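## Task

Take tube B, the one with the blue cap now sitting in position B4 of rack RK, and seat it fully down in bore D6 of mixer MX. Then run a mix: press START on the mixer and keep the tube in that bore until the mixer's green top lamp switches off. Do not grip or unseat anyone else's tubes; they must stay fully seated in their bores and wells. Every station must end upright and level on the bench mat. Nothing counts if it stays in place only because the robot is holding it, so release the tube and pull the gripper away at the end.

## Robot and tools

Robot: a single seven-joint Kinova Gen3 arm carrying a Robotiq 2F-85 two-finger gripper and a wrist camera. There is only one arm, so every command is one row of 9 numbers.

Frame: all positions and orientations use the scene frame. Its origin lies on the table surface straight beneath the arm's base; +z is up, and looking along +x, +y points left. The base itself may sit slightly tilted. The reported hand position can be off from the real one, more so when the arm reaches far.

Gripper geometry: the fingers extend along the gripper's own +z axis and close along its y axis. end_effector_position is the point midway between the pads when they are shut. Fingertips stick out about 19 mm past that point when closed and 6 mm when fully open; while closing they travel roughly 13 mm further out, so keep that clearance above any surface.

The row (used by both execute_actions and move): [x, y, z, qw, qx, qy, qz, position, speed]. x, y, z are an absolute target for end_effector_position in metres, scene frame. qw, qx, qy, qz are an absolute target orientation quaternion, w first, scene frame; repeat the quaternion you want in each row, since the reported one may drift. position (range -1 to 1) is the finger opening: +1 fully open (85 mm), 0 about 41 mm, about -0.8 pads touching, -1 close until blocked (grip). speed (range -1 to 1) is finger speed: about 20 mm/s at -1, 85 at 0, 150 at +1. A row is rejected if its target lies over 0.6 m from the last reported position along any gripper axis. Each control step the commanded pose is clipped to at most 70 mm and 16 degrees from the measured pose; if both cannot be met, position wins over orientation.

execute_actions: argument actions is a list holding zero or one item. Empty list: just report state. {"rows": [...], "steps": n}: up to 15 rows, n from 1 to 15 steps of 1/30 s (default 15); each row is used for one step and the final row repeats to fill. {"steps": n} without rows: a wait of up to 300 steps, counted from the previous result, so your reply time is included. Optional pictures (boolean) turns camera images on or off. After an action ends, the arm only continues to the last clipped pose, so a distant target may need several calls.

move: target is one row as above; speed is the path's top speed in m/s, 0.002 to 0.5 (default 0.25), with rotation capped at twice that in rad/s. It drives in a straight line toward the target over 0.5 to 10 s and does not slow for obstacles; faster contact and aiming deeper past a contact both press harder. Finger settings apply at the start. Its result adds a move: line giving the outcome (done, off_target, moving, held, fault), the limits that acted (paced = pose was clipped; held = a check blocked some steps, after which the arm may race ahead), and the remaining distance from the target.

wait: seconds from 0 to 10; nothing new is sent.

zoom_image: camera (cam_head_left, cam_head_right, cam_high, cam_low, cam_wrist) and region [x0, y0, x1, y1] in image pixels, origin top-left, at most 504 by 504. All cameras give 504x504 images.

read_manual: section "licences" returns licence texts only.

The goal must hold at that moment and afterwards.

Result lines: the state line gives end_effector_position and end_effector_quat_wxyz. position_measured_pct is roughly 50 minus 50 times the finger position number (0 = fully open). If fingers halt short of the request below about 90, something is held or blocking; near 90 or slightly above means pads met on nothing or something tiny. A pose unreachable line means the clearance check altered or stopped the command; HELD flags the affected steps. Hand target shows where the controller is currently driving. Joint positions and joint torques are listed base to gripper. MOTOR HOT appears from 60 °C; at 75 °C an OVER-TEMPERATURE FAULT lets the arm sag. A TORQUE FAULT, triggered when contact torque hits a joint's load limit (48.6 N m for the first four joints, 30.6 for the three wrist joints, held weight included), freezes the arm for 10 s and drops the rest of the call.

Gripping: to grab, command -1 and keep it. To release, command an opening wider than the object. For a gentle grip, open first, then close to slightly narrower than the object. Fingers hold their place until the position number changes by 0.01 or more, but re-close on their own if the object slips or is lost.

Scene layout: rack RK is closest to the base; behind it, left to right, stand mixer MX, magnet block MG, spectrophotometer SP, balance BAL and dry block DB. None are fastened. From a station's front, row A is nearest and column 1 is leftmost. START is a key on the mixer's sloped front; the green lamp on top shows a run. Touching or bumping the shaking block aborts the run and lights the red lamp; then press START again. START is ignored mid-run. Push seated tubes to the bottom.

Avoid: knocking anything off the table, tipping stations, gripping other tubes, dropping or slamming, hard pushes, and holding loads long enough to overheat motors. Loose items may get nudged briefly now and then.

Each tool is called by a JSON object that holds its "fn" and its "kwargs", one argument or row to a line.

## Session

{"fn": "execute_actions", "kwargs": {
  "actions": []
}}

Scene clock: 0.00 s of 9600.00 s.
end_effector_position=(+0.0844, -0.3862, +0.2402) position_measured_pct=0.0 end_effector_quat_wxyz=(+0.246, -0.186, +0.863, +0.401)
Joint positions: [ 1.788  1.076 -0.515  1.089 -0.06   1.893  3.289]
Joint velocities: [ 0.     0.    -0.    -0.001  0.     0.     0.   ]
Joint torques (N m, as the joint torque sensors report them, + toward a larger angle): no reading
Hand target: +0.084, -0.386, +0.240; +0.246, -0.186, +0.863, +0.401

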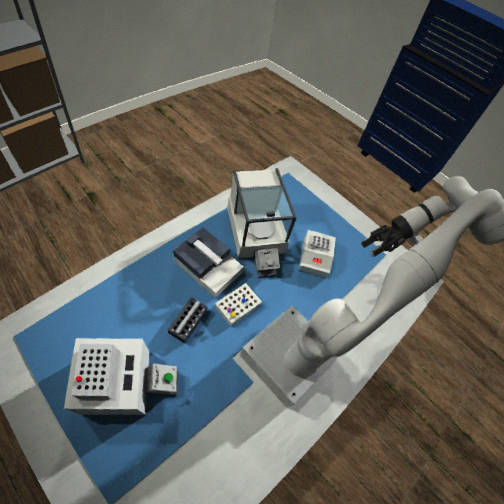

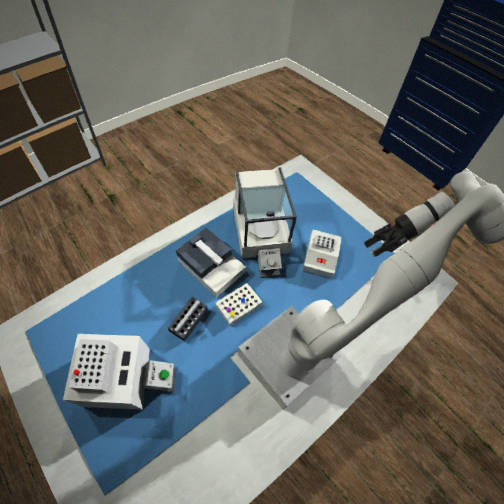

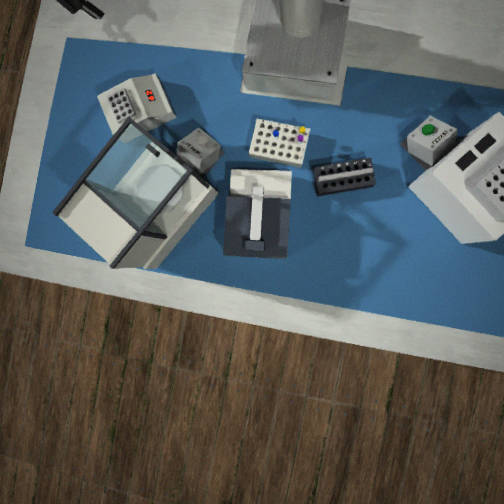

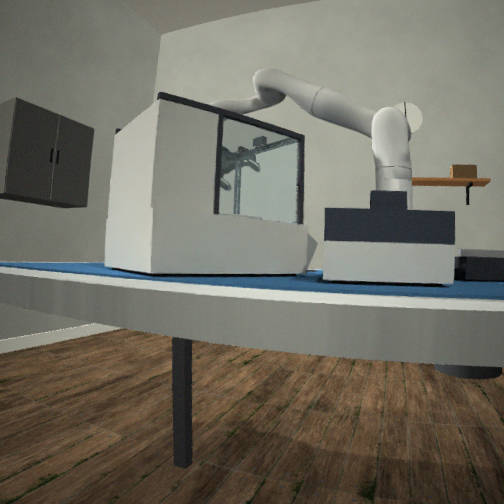

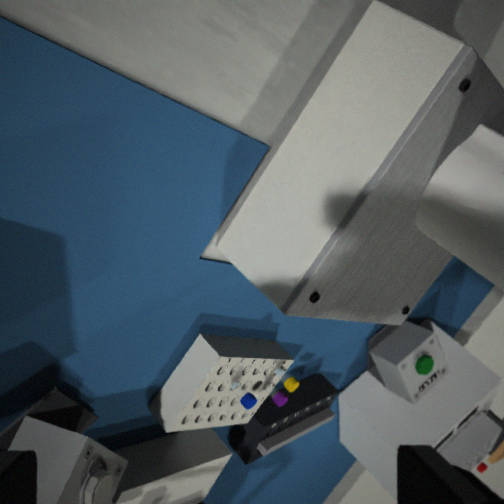

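{"fn": "move", "kwargs": {
  "target": [0.2, 0.0, 0.4, 0, 1, 0, 0, 1, 0],
  "speed": 0.3
}}

Scene clock: 9.37 s of 9600.00 s.
end_effector_position=(+0.2013, -0.0001, +0.4003) position_measured_pct=0.0 end_effector_quat_wxyz=(+0.000, +1.000, +0.000, +0.002)
Joint positions: [ 2.128  0.354 -2.488  2.019  0.225  1.412  4.253]
Joint velocities: [ 0.002  0.008 -0.006  0.004  0.002 -0.002 -0.006]
Joint torques (N m, as the joint torque sensors report them, + toward a larger angle): [ 0.04  0.87 -1.74 -8.74 -0.37 -0.53  0.11]
Hand target: +0.201, -0.000, +0.400; -0.000, +1.000, +0.000, +0.002
Off the commanded pose: 0.001 m, 0 deg.
move: done

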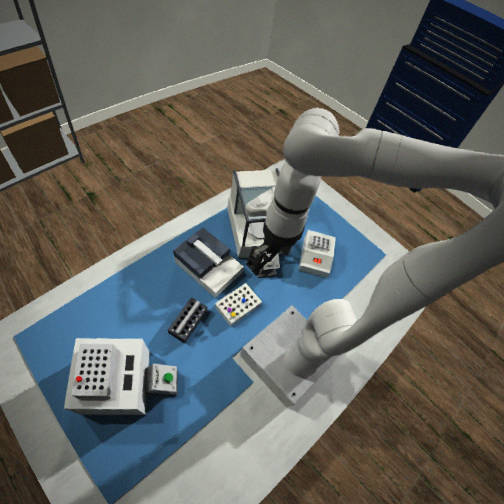

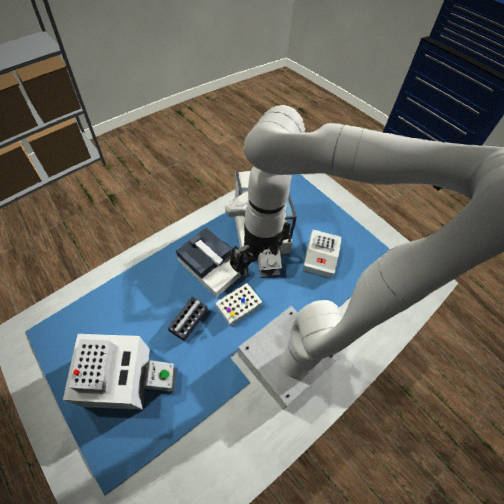

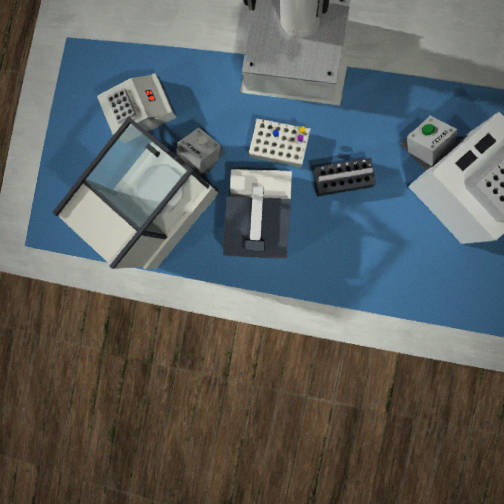

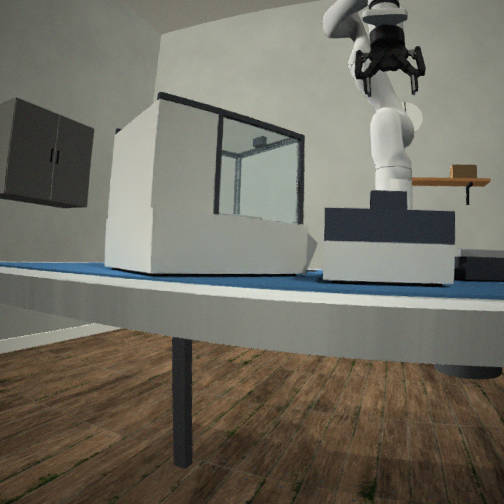

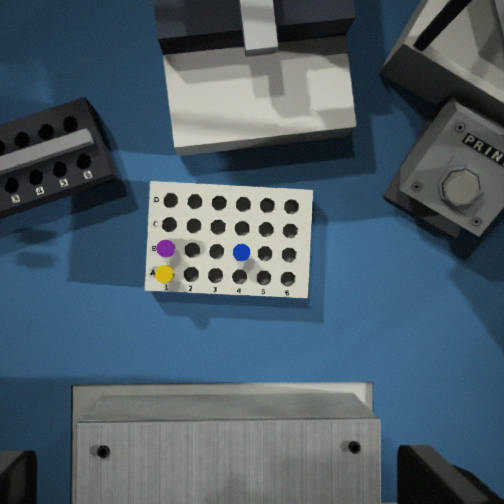

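{"fn": "move", "kwargs": {
  "target": [0.2, 0.008, 0.16, 0, 1, 0, 0, 0.0, 0],
  "speed": 0.25
}}

Scene clock: 14.50 s of 9600.00 s.
end_effector_position=(+0.1990, +0.0087, +0.1600) position_measured_pct=49.6 end_effector_quat_wxyz=(-0.000, +1.000, +0.003, -0.001)
Joint positions: [ 2.655 -0.337 -2.581  2.575 -0.549  0.327  5.26 ]
Joint velocities: [ 0.045  0.001 -0.013  0.003 -0.021 -0.002  0.036]
Joint torques (N m, as the joint torque sensors report them, + toward a larger angle): [-0.41  8.68  1.78 -2.16  0.12 -0.26  0.09]
Hand target: +0.199, +0.008, +0.160; -0.000, +1.000, +0.001, -0.001
Off the commanded pose: 0.001 m, 0 deg.
move: done; limits=paced

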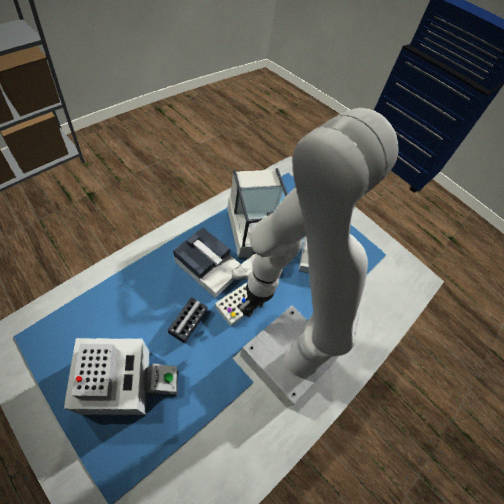

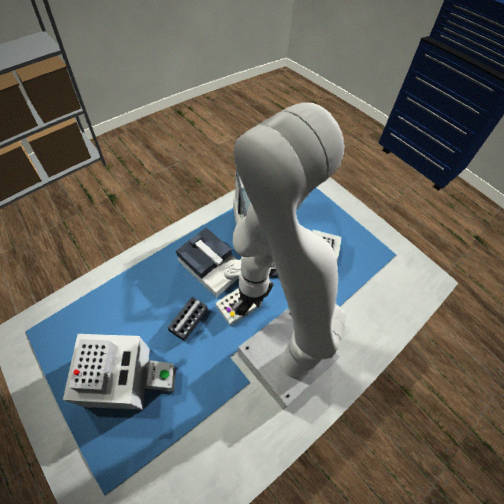

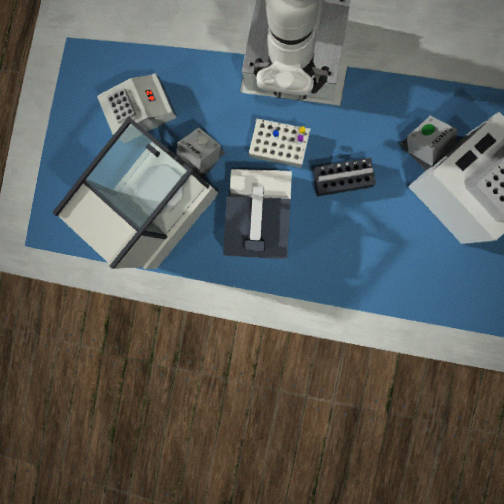

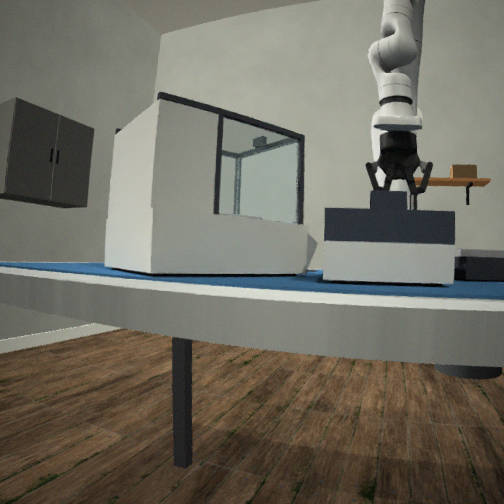

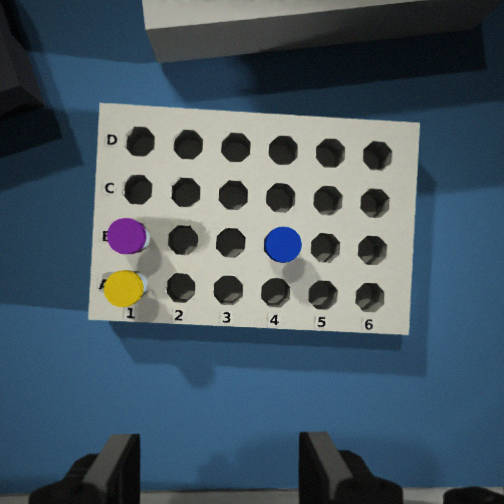

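{"fn": "move", "kwargs": {
  "target": [0.25, -0.017, 0.12, 0, 1, 0, 0, 0.0, 0],
  "speed": 0.15
}}

Scene clock: 23.23 s of 9600.00 s.
end_effector_position=(+0.2500, -0.0164, +0.1201) position_measured_pct=49.6 end_effector_quat_wxyz=(-0.000, +1.000, +0.001, -0.000)
Joint positions: [ 2.972 -0.518 -2.812  2.473 -0.726  0.231  5.514]
Joint velocities: [ 0.026 -0.005 -0.012  0.003 -0.01  -0.008  0.011]
Joint torques (N m, as the joint torque sensors report them, + toward a larger angle): [-0.43 11.58  1.75 -1.35  0.31 -0.13  0.29]
Hand target: +0.250, -0.017, +0.120; -0.000, +1.000, +0.000, -0.000
Off the commanded pose: 0.001 m, 0 deg.
move: done

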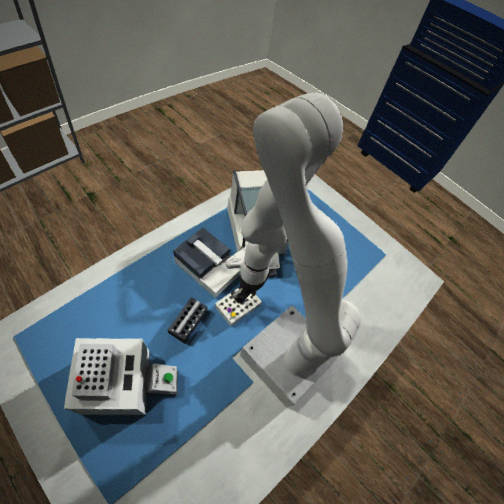

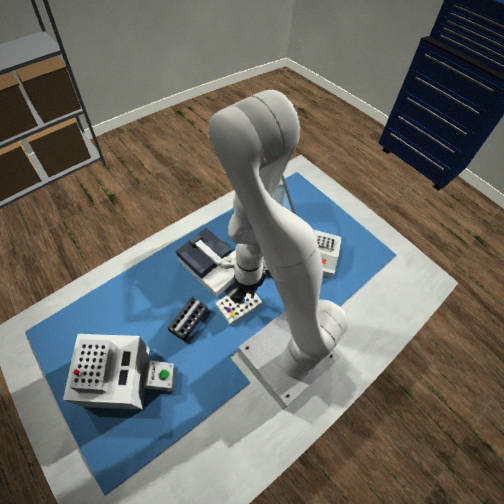

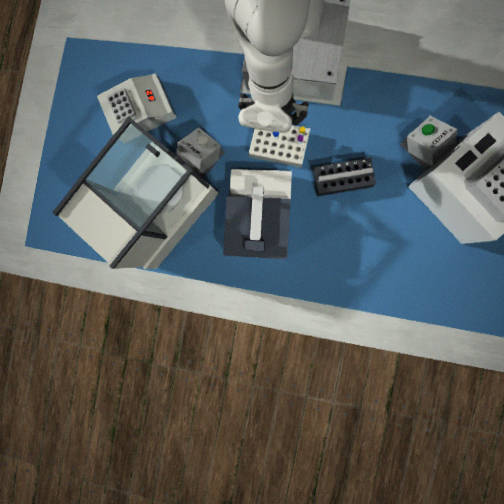

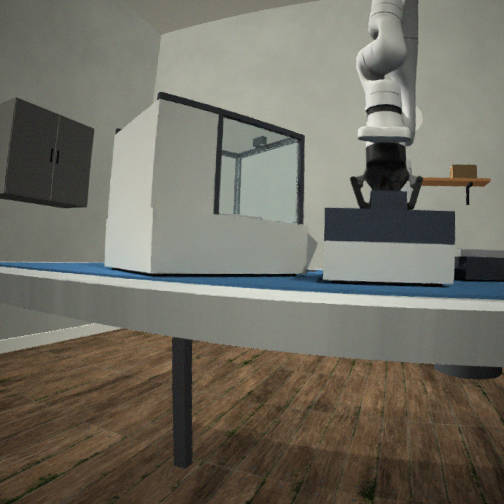

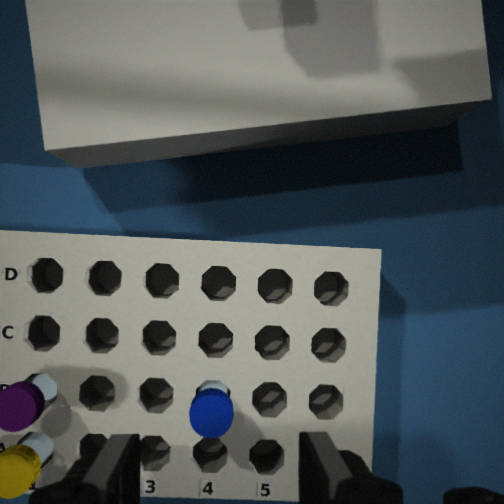

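{"fn": "move", "kwargs": {
  "target": [0.259, -0.0145, 0.095, 0, 1, 0, 0, -0.2, 0],
  "speed": 0.08
}}

Scene clock: 35.13 s of 9600.00 s.
end_effector_position=(+0.2592, -0.0140, +0.0952) position_measured_pct=59.9 end_effector_quat_wxyz=(-0.000, +1.000, +0.001, +0.000)
Joint positions: [ 3.083 -0.598 -2.968  2.465 -0.809  0.123  5.572]
Joint velocities: [ 0.023 -0.007 -0.018  0.004 -0.006 -0.013  0.007]
Joint torques (N m, as the joint torque sensors report them, + toward a larger angle): [ 0.08 13.68  1.21 -0.57 -0.18 -0.42 -0.06]
Hand target: +0.259, -0.014, +0.095; -0.000, +1.000, +0.000, +0.000
Off the commanded pose: 0.001 m, 0 deg.
move: done

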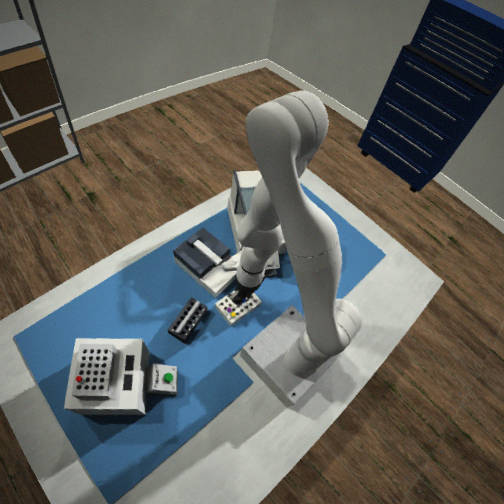

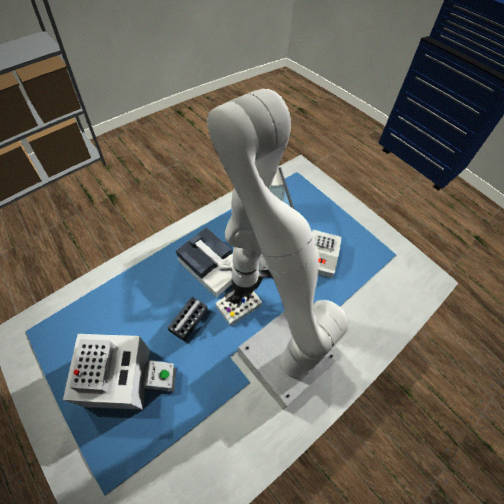

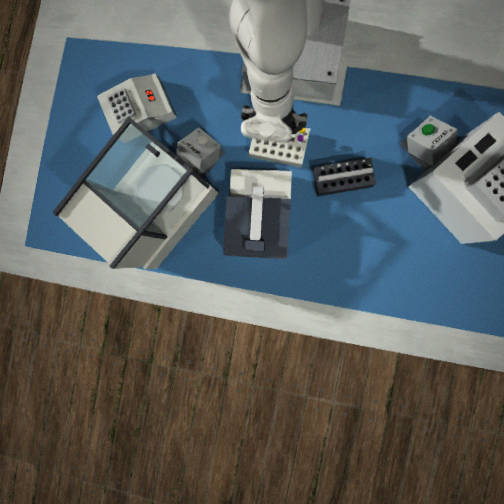

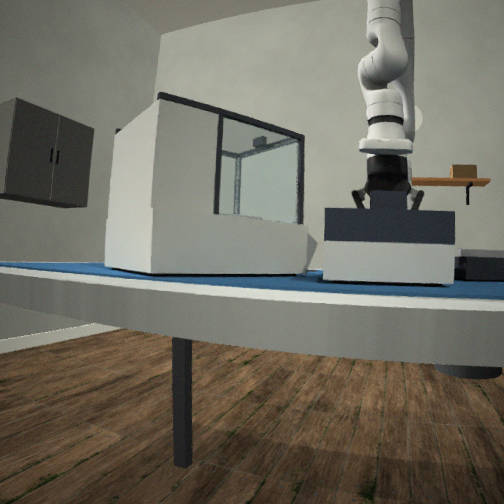

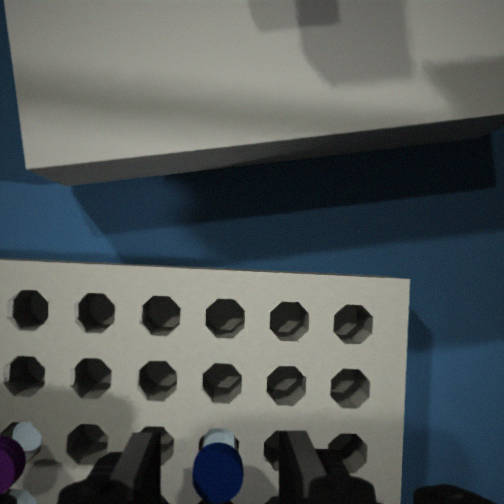

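Well centred. Descend and grip.

{"fn": "move", "kwargs": {
  "target": [0.259, -0.0145, 0.068, 0, 1, 0, 0, -0.2, 0],
  "speed": 0.05
}}

{"fn": "move", "kwargs": {
  "target": [0.259, -0.0145, 0.068, 0, 1, 0, 0, -1, -0.5],
  "speed": 0.05
}}

{"fn": "move", "kwargs": {
  "target": [0.259, -0.0145, 0.2, 0, 1, 0, 0, -1, -0.5],
  "speed": 0.08
}}

Scene clock: 38.93 s of 9600.00 s.
end_effector_position=(+0.2588, -0.0142, +0.0730) position_measured_pct=59.9 end_effector_quat_wxyz=(-0.000, +1.000, -0.000, +0.004)
Joint positions: [ 3.236 -0.671 -3.169  2.486 -0.845 -0.033  5.597]
Joint velocities: [ 0.051  0.    -0.055  0.015  0.006 -0.041 -0.002]
Joint torques (N m, as the joint torque sensors report them, + toward a larger angle): [-0.77 -2.18 -1.28 -6.99  0.06 -1.68  0.3 ]
Hand target: +0.259, -0.014, +0.068; -0.000, +1.000, -0.000, +0.000
Off the commanded pose: 0.005 m, 0 deg.
move: off_target

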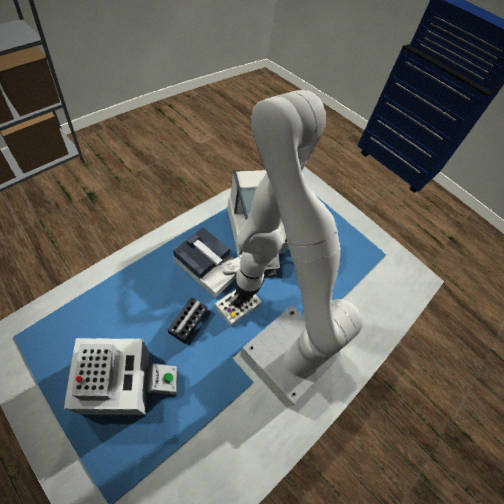

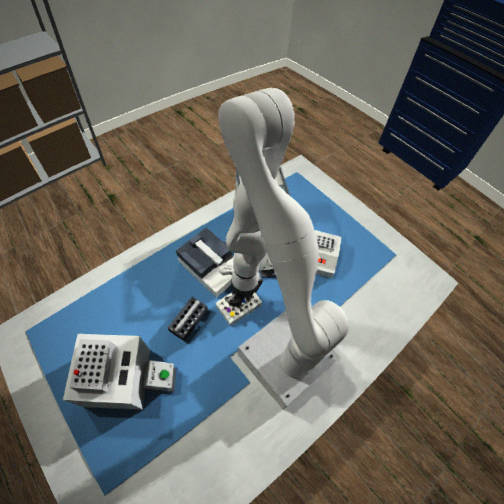

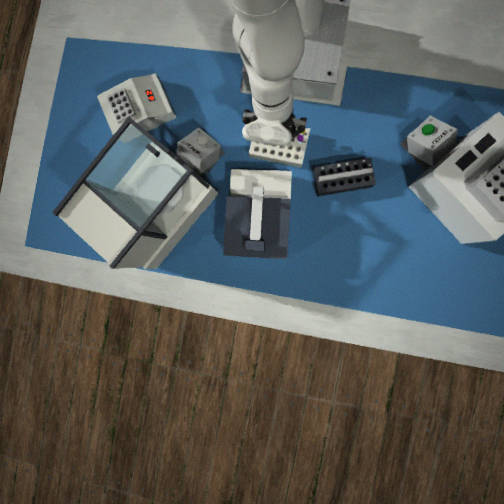

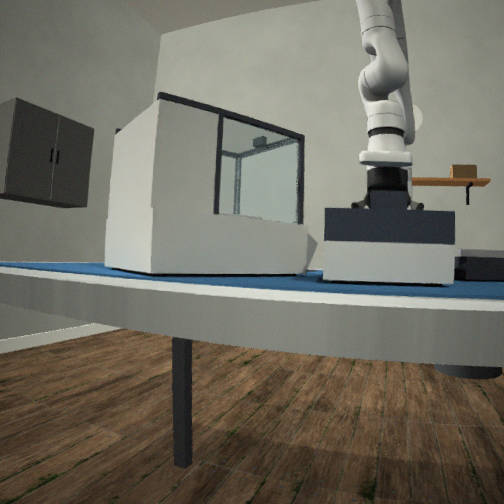

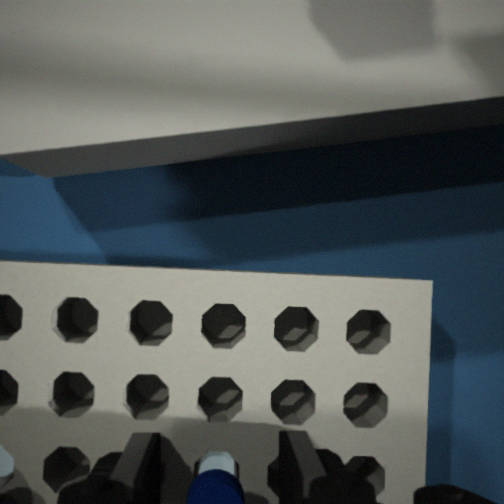

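Scene clock: 39.70 s of 9600.00 s.
end_effector_position=(+0.2615, -0.0144, +0.0744) position_measured_pct=83.3 end_effector_quat_wxyz=(-0.000, +1.000, -0.000, +0.008)
Joint positions: [ 3.241 -0.666 -3.174  2.485 -0.844 -0.036  5.597]
Joint velocities: [ 0.001  0.    -0.     0.    -0.    -0.    -0.001]
Joint torques (N m, as the joint torque sensors report them, + toward a larger angle): [-0.02 -5.78 -0.33 -4.93  0.04 -1.77  0.39]
Hand target: +0.259, -0.014, +0.068; -0.000, +1.000, +0.000, +0.000
Off the commanded pose: 0.007 m, 1 deg.
move: off_target

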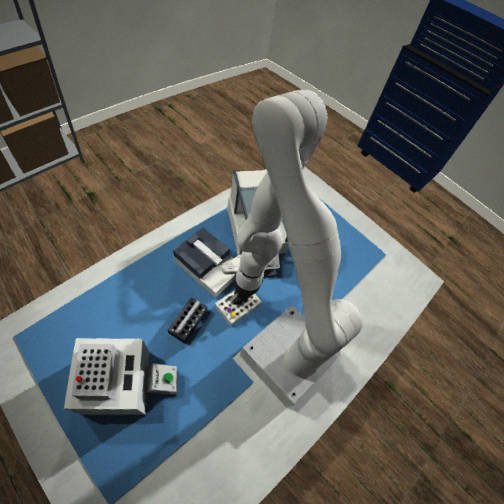

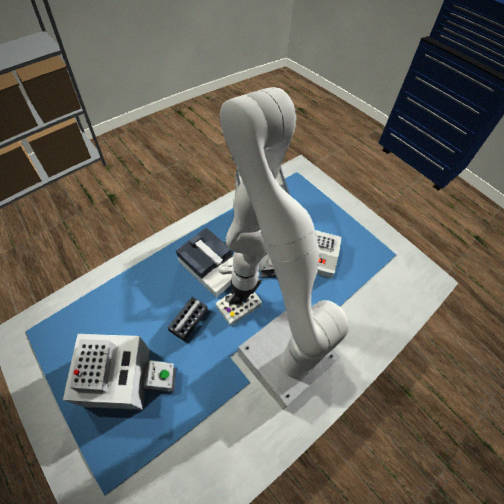

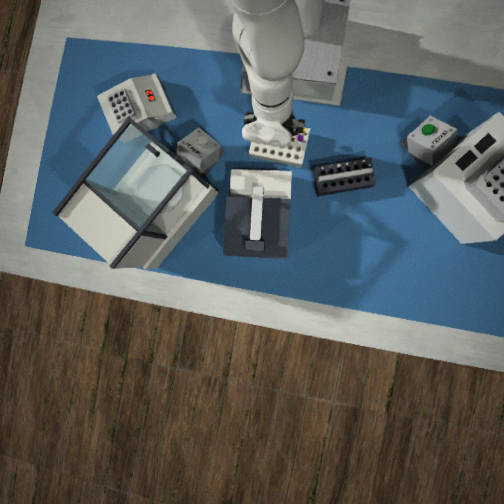

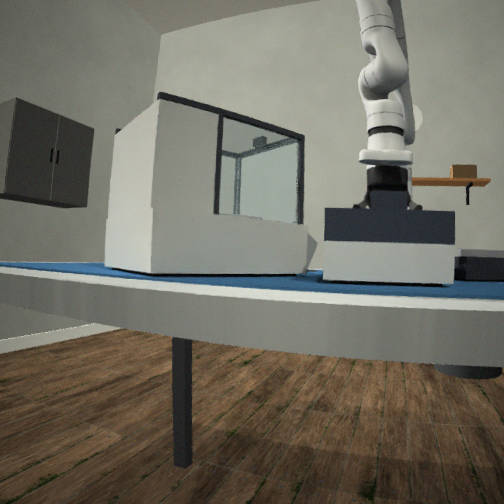

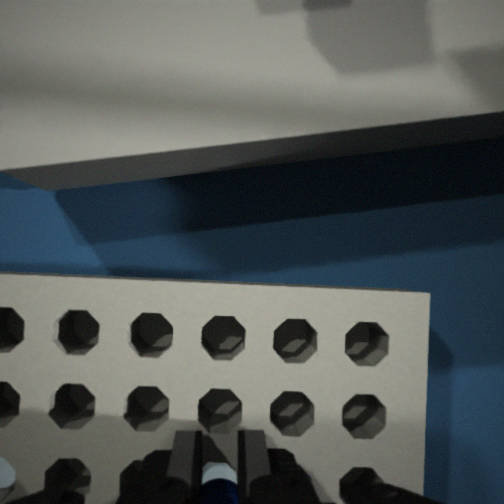

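Scene clock: 41.73 s of 9600.00 s.
end_effector_position=(+0.2589, -0.0153, +0.1998) position_measured_pct=83.3 end_effector_quat_wxyz=(+0.001, +1.000, -0.001, -0.000)
Joint positions: [ 2.634 -0.309 -2.441  2.345 -0.343  0.584  5.137]
Joint velocities: [-0.011  0.005  0.001 -0.002  0.007  0.003 -0.01 ]
Joint torques (N m, as the joint torque sensors report them, + toward a larger angle): [-0.3   9.65  1.66 -4.58  0.26 -0.17  0.26]
Hand target: +0.259, -0.015, +0.200; +0.001, +1.000, -0.000, -0.000
Off the commanded pose: 0.001 m, 0 deg.
move: done

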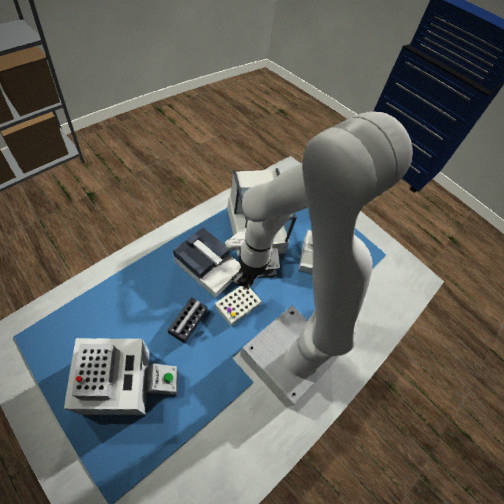

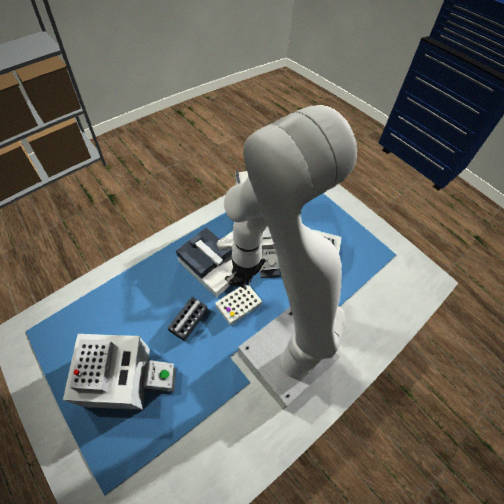

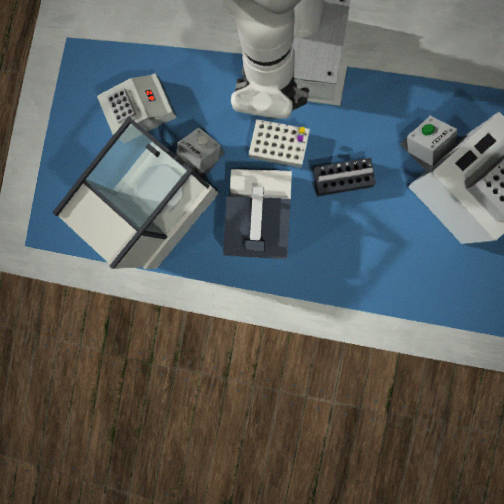

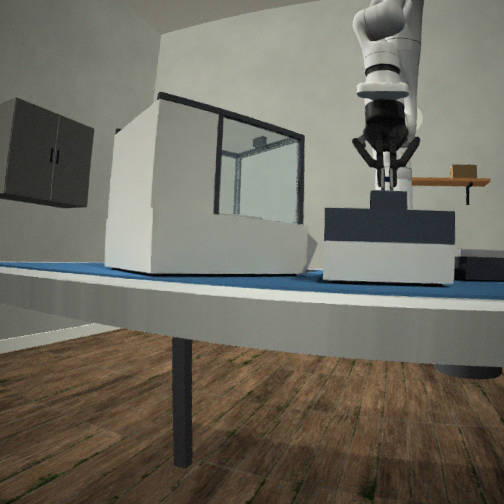

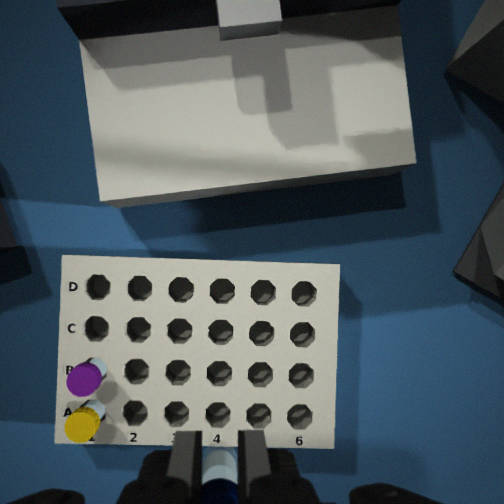

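{"fn": "move", "kwargs": {
  "target": [0.26, 0.42, 0.42, 0, 0.843, 0.537, 0, -1, 0],
  "speed": 0.25
}}

Scene clock: 51.83 s of 9600.00 s.
end_effector_position=(+0.2607, +0.4205, +0.4201) position_measured_pct=83.3 end_effector_quat_wxyz=(+0.000, +0.844, +0.536, +0.002)
Joint positions: [ 1.98  -0.474 -2.845  1.171 -0.128  1.518  4.923]
Joint velocities: [ 0.003 -0.011 -0.    -0.009 -0.     0.007 -0.002]
Joint torques (N m, as the joint torque sensors report them, + toward a larger angle): [-0.33 19.35  1.88 -9.18 -0.05 -0.22  0.11]
Hand target: +0.261, +0.421, +0.420; +0.000, +0.844, +0.536, +0.002
Off the commanded pose: 0.001 m, 0 deg.
move: done

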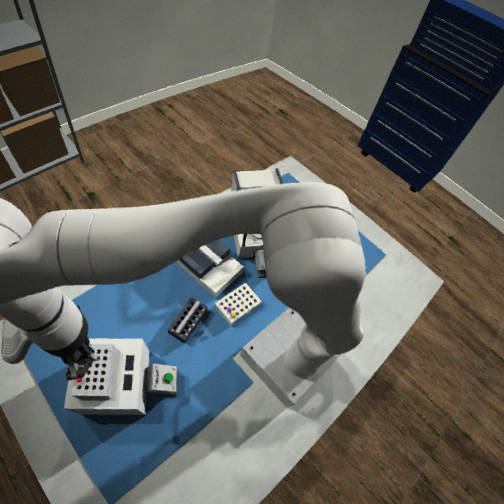

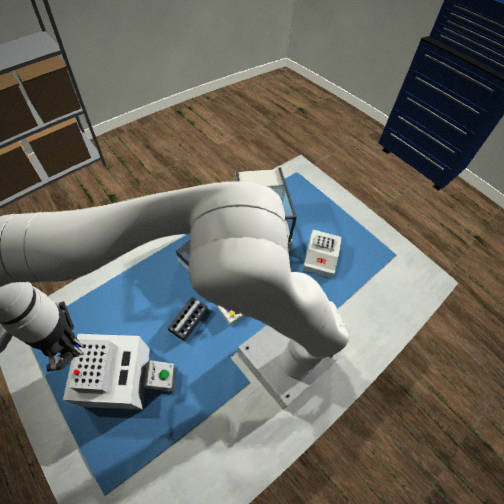

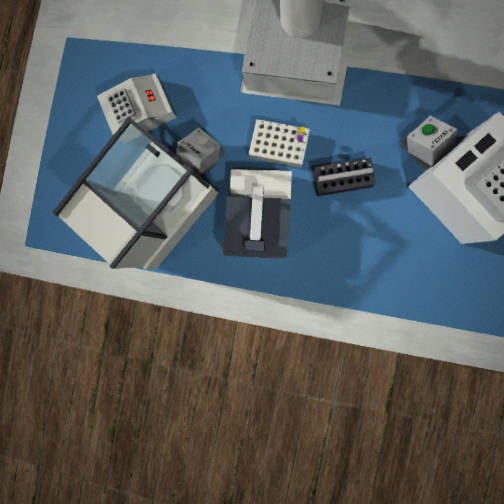

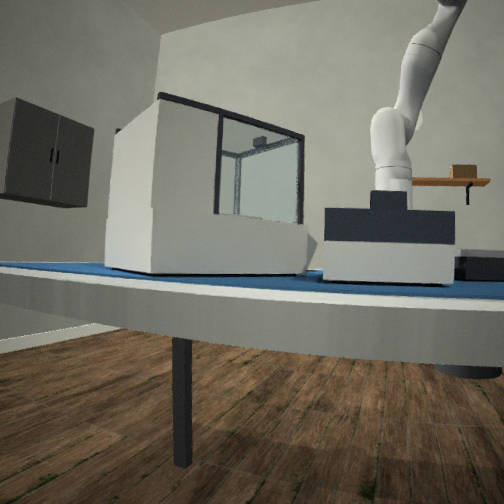

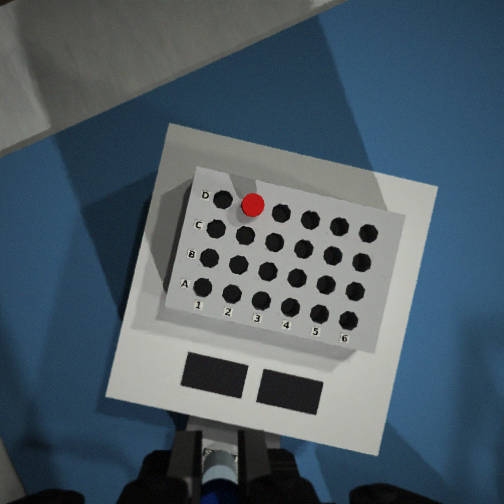

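{"fn": "move", "kwargs": {
  "target": [0.3724, 0.4423, 0.29, 0, 0.899, 0.438, 0, -1, 0],
  "speed": 0.15
}}

Scene clock: 59.53 s of 9600.00 s.
end_effector_position=(+0.3721, +0.4421, +0.2901) position_measured_pct=83.3 end_effector_quat_wxyz=(-0.000, +0.899, +0.438, -0.000)
Joint positions: [ 2.143 -0.752 -2.82   1.115 -0.22   1.314  4.886]
Joint velocities: [ 0.003 -0.005  0.    -0.002 -0.001  0.    -0.   ]
Joint torques (N m, as the joint torque sensors report them, + toward a larger angle): [-0.58 23.66  2.24 -8.6  -0.04 -0.25  0.29]
Hand target: +0.372, +0.442, +0.290; +0.000, +0.899, +0.438, -0.000
Off the commanded pose: 0.000 m, 0 deg.
move: done

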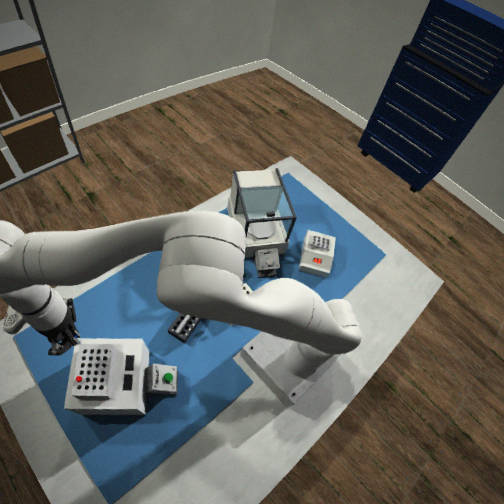

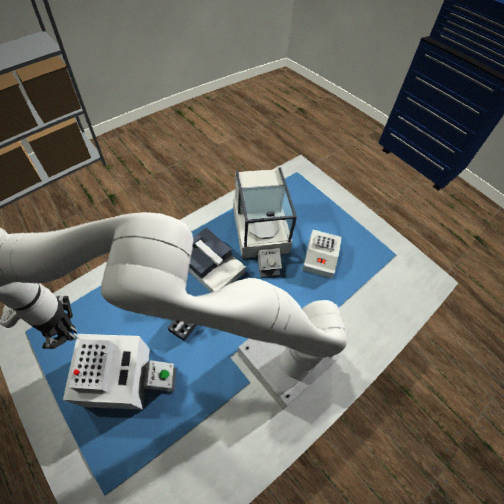

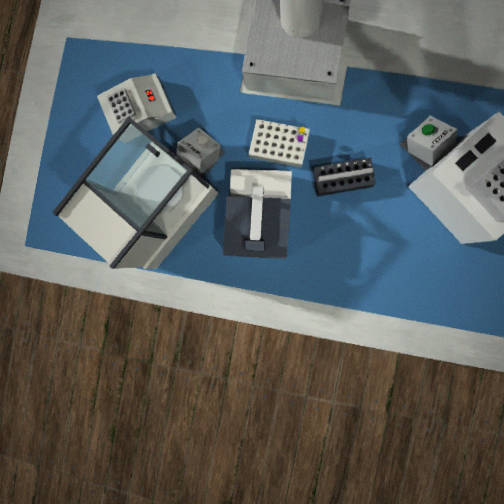

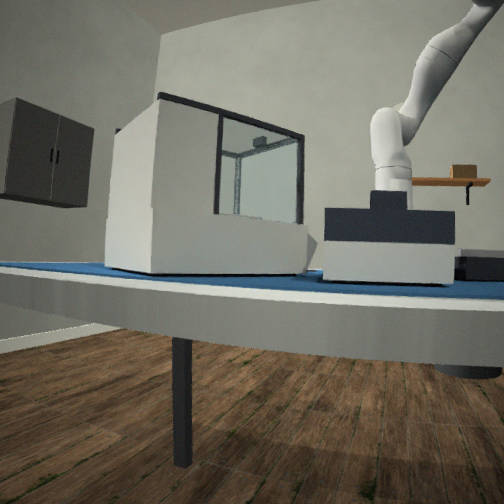

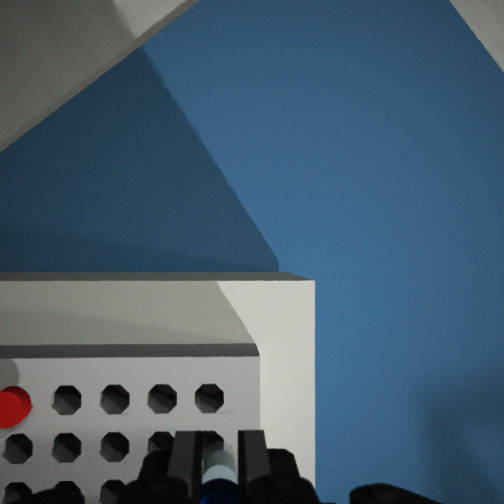

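{"fn": "move", "kwargs": {
  "target": [0.3723, 0.4483, 0.265, 0, 0.899, 0.438, 0, -1, 0],
  "speed": 0.06
}}

Scene clock: 69.43 s of 9600.00 s.
end_effector_position=(+0.3723, +0.4483, +0.2651) position_measured_pct=83.3 end_effector_quat_wxyz=(-0.000, +0.899, +0.438, +0.000)
Joint positions: [ 2.139 -0.783 -2.825  1.138 -0.227  1.26   4.884]
Joint velocities: [ 0.    -0.002  0.001  0.001 -0.    -0.002  0.001]
Joint torques (N m, as the joint torque sensors report them, + toward a larger angle): [-0.34 23.63  2.77 -8.6  -0.09 -0.61  0.04]
Hand target: +0.372, +0.448, +0.265; -0.000, +0.899, +0.438, -0.000
Off the commanded pose: 0.000 m, 0 deg.
move: done

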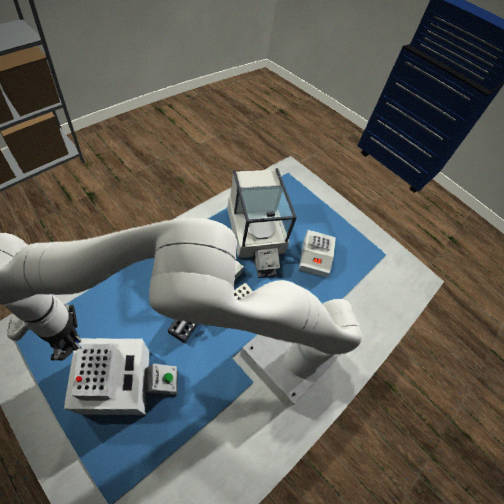

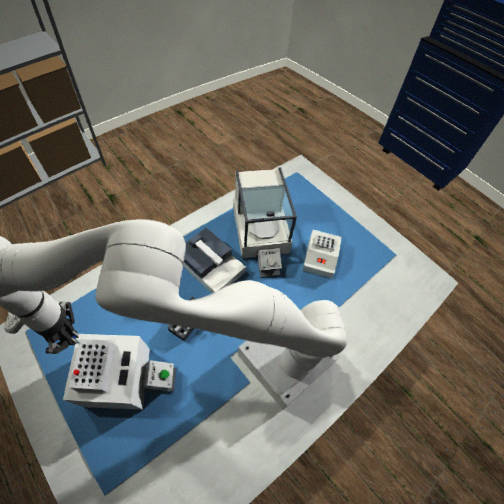

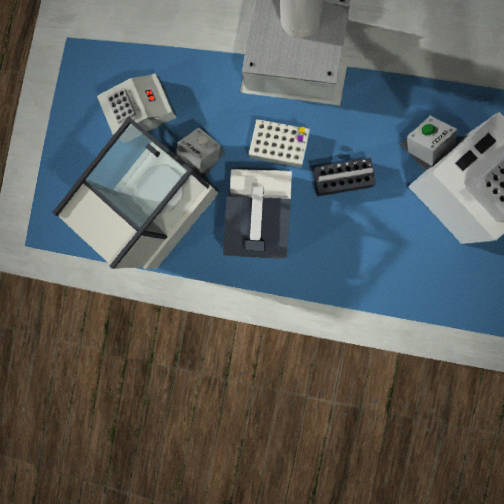

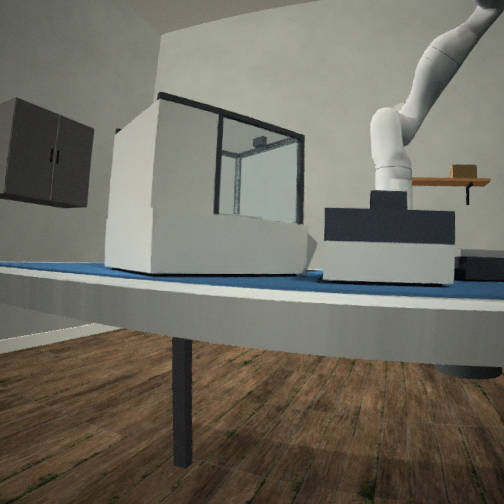

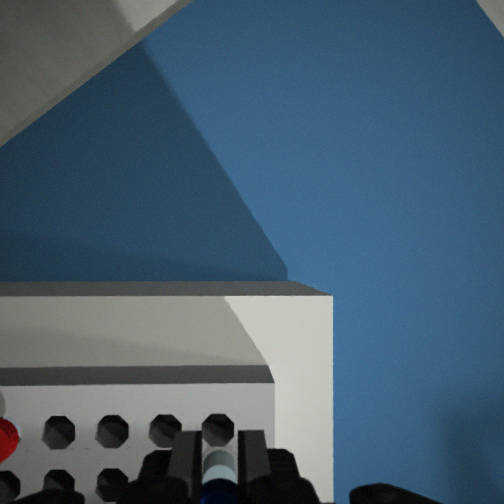

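{"fn": "move", "kwargs": {
  "target": [0.3723, 0.4483, 0.235, 0, 0.899, 0.438, 0, -1, 0],
  "speed": 0.03
}}

Scene clock: 75.70 s of 9600.00 s.
end_effector_position=(+0.3721, +0.4485, +0.2352) position_measured_pct=83.3 end_effector_quat_wxyz=(-0.000, +0.899, +0.438, +0.000)
Joint positions: [ 2.138 -0.811 -2.83   1.185 -0.236  1.186  4.893]
Joint velocities: [ 0.    -0.002  0.001  0.003  0.    -0.002  0.002]
Joint torques (N m, as the joint torque sensors report them, + toward a larger angle): [-0.11 23.59  2.78 -7.89 -0.07 -0.19  0.22]
Hand target: +0.372, +0.448, +0.235; -0.000, +0.899, +0.438, -0.000
Off the commanded pose: 0.000 m, 0 deg.
move: done

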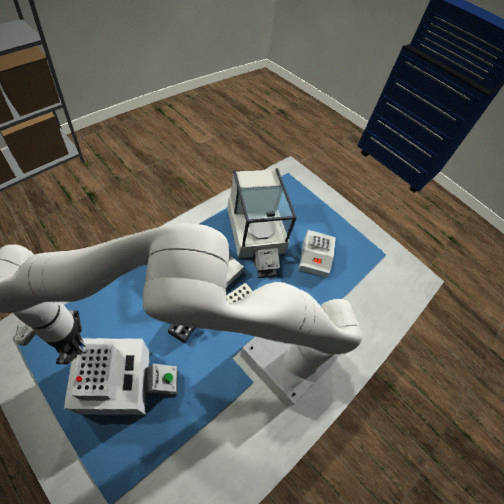

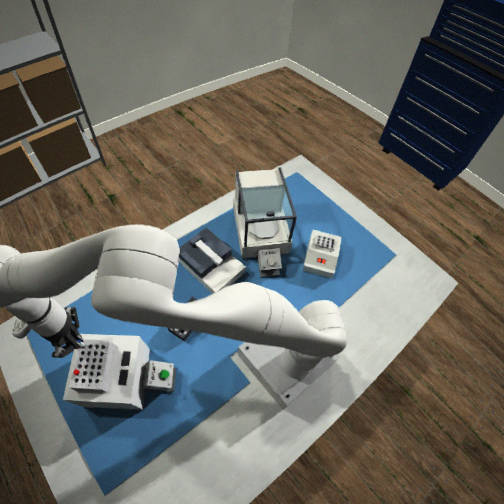

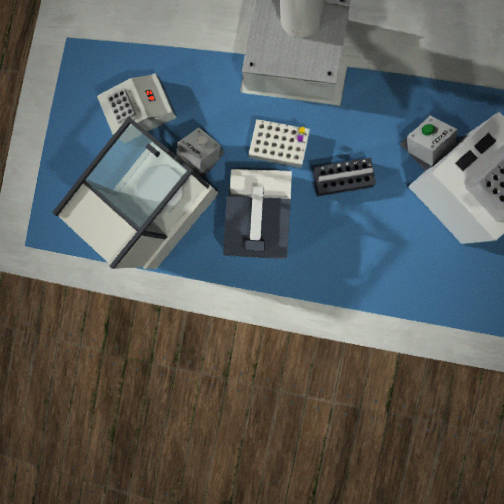

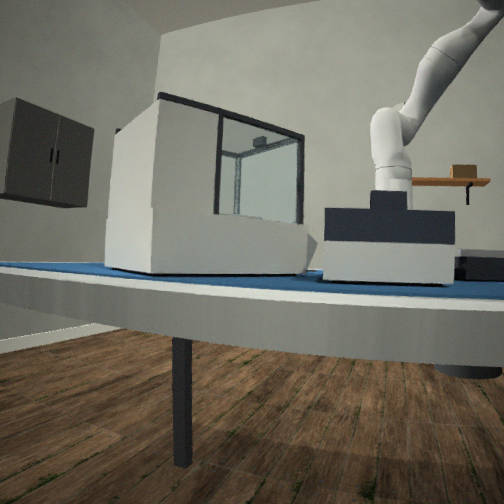

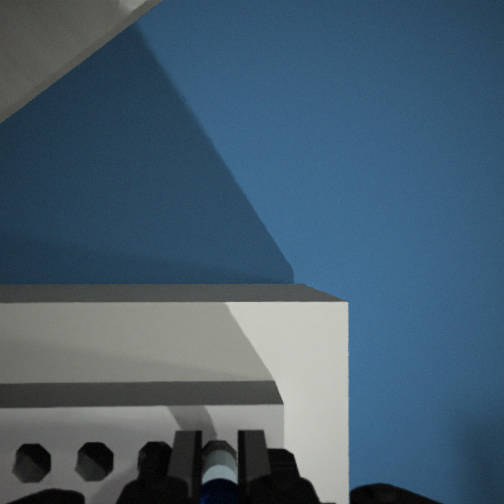

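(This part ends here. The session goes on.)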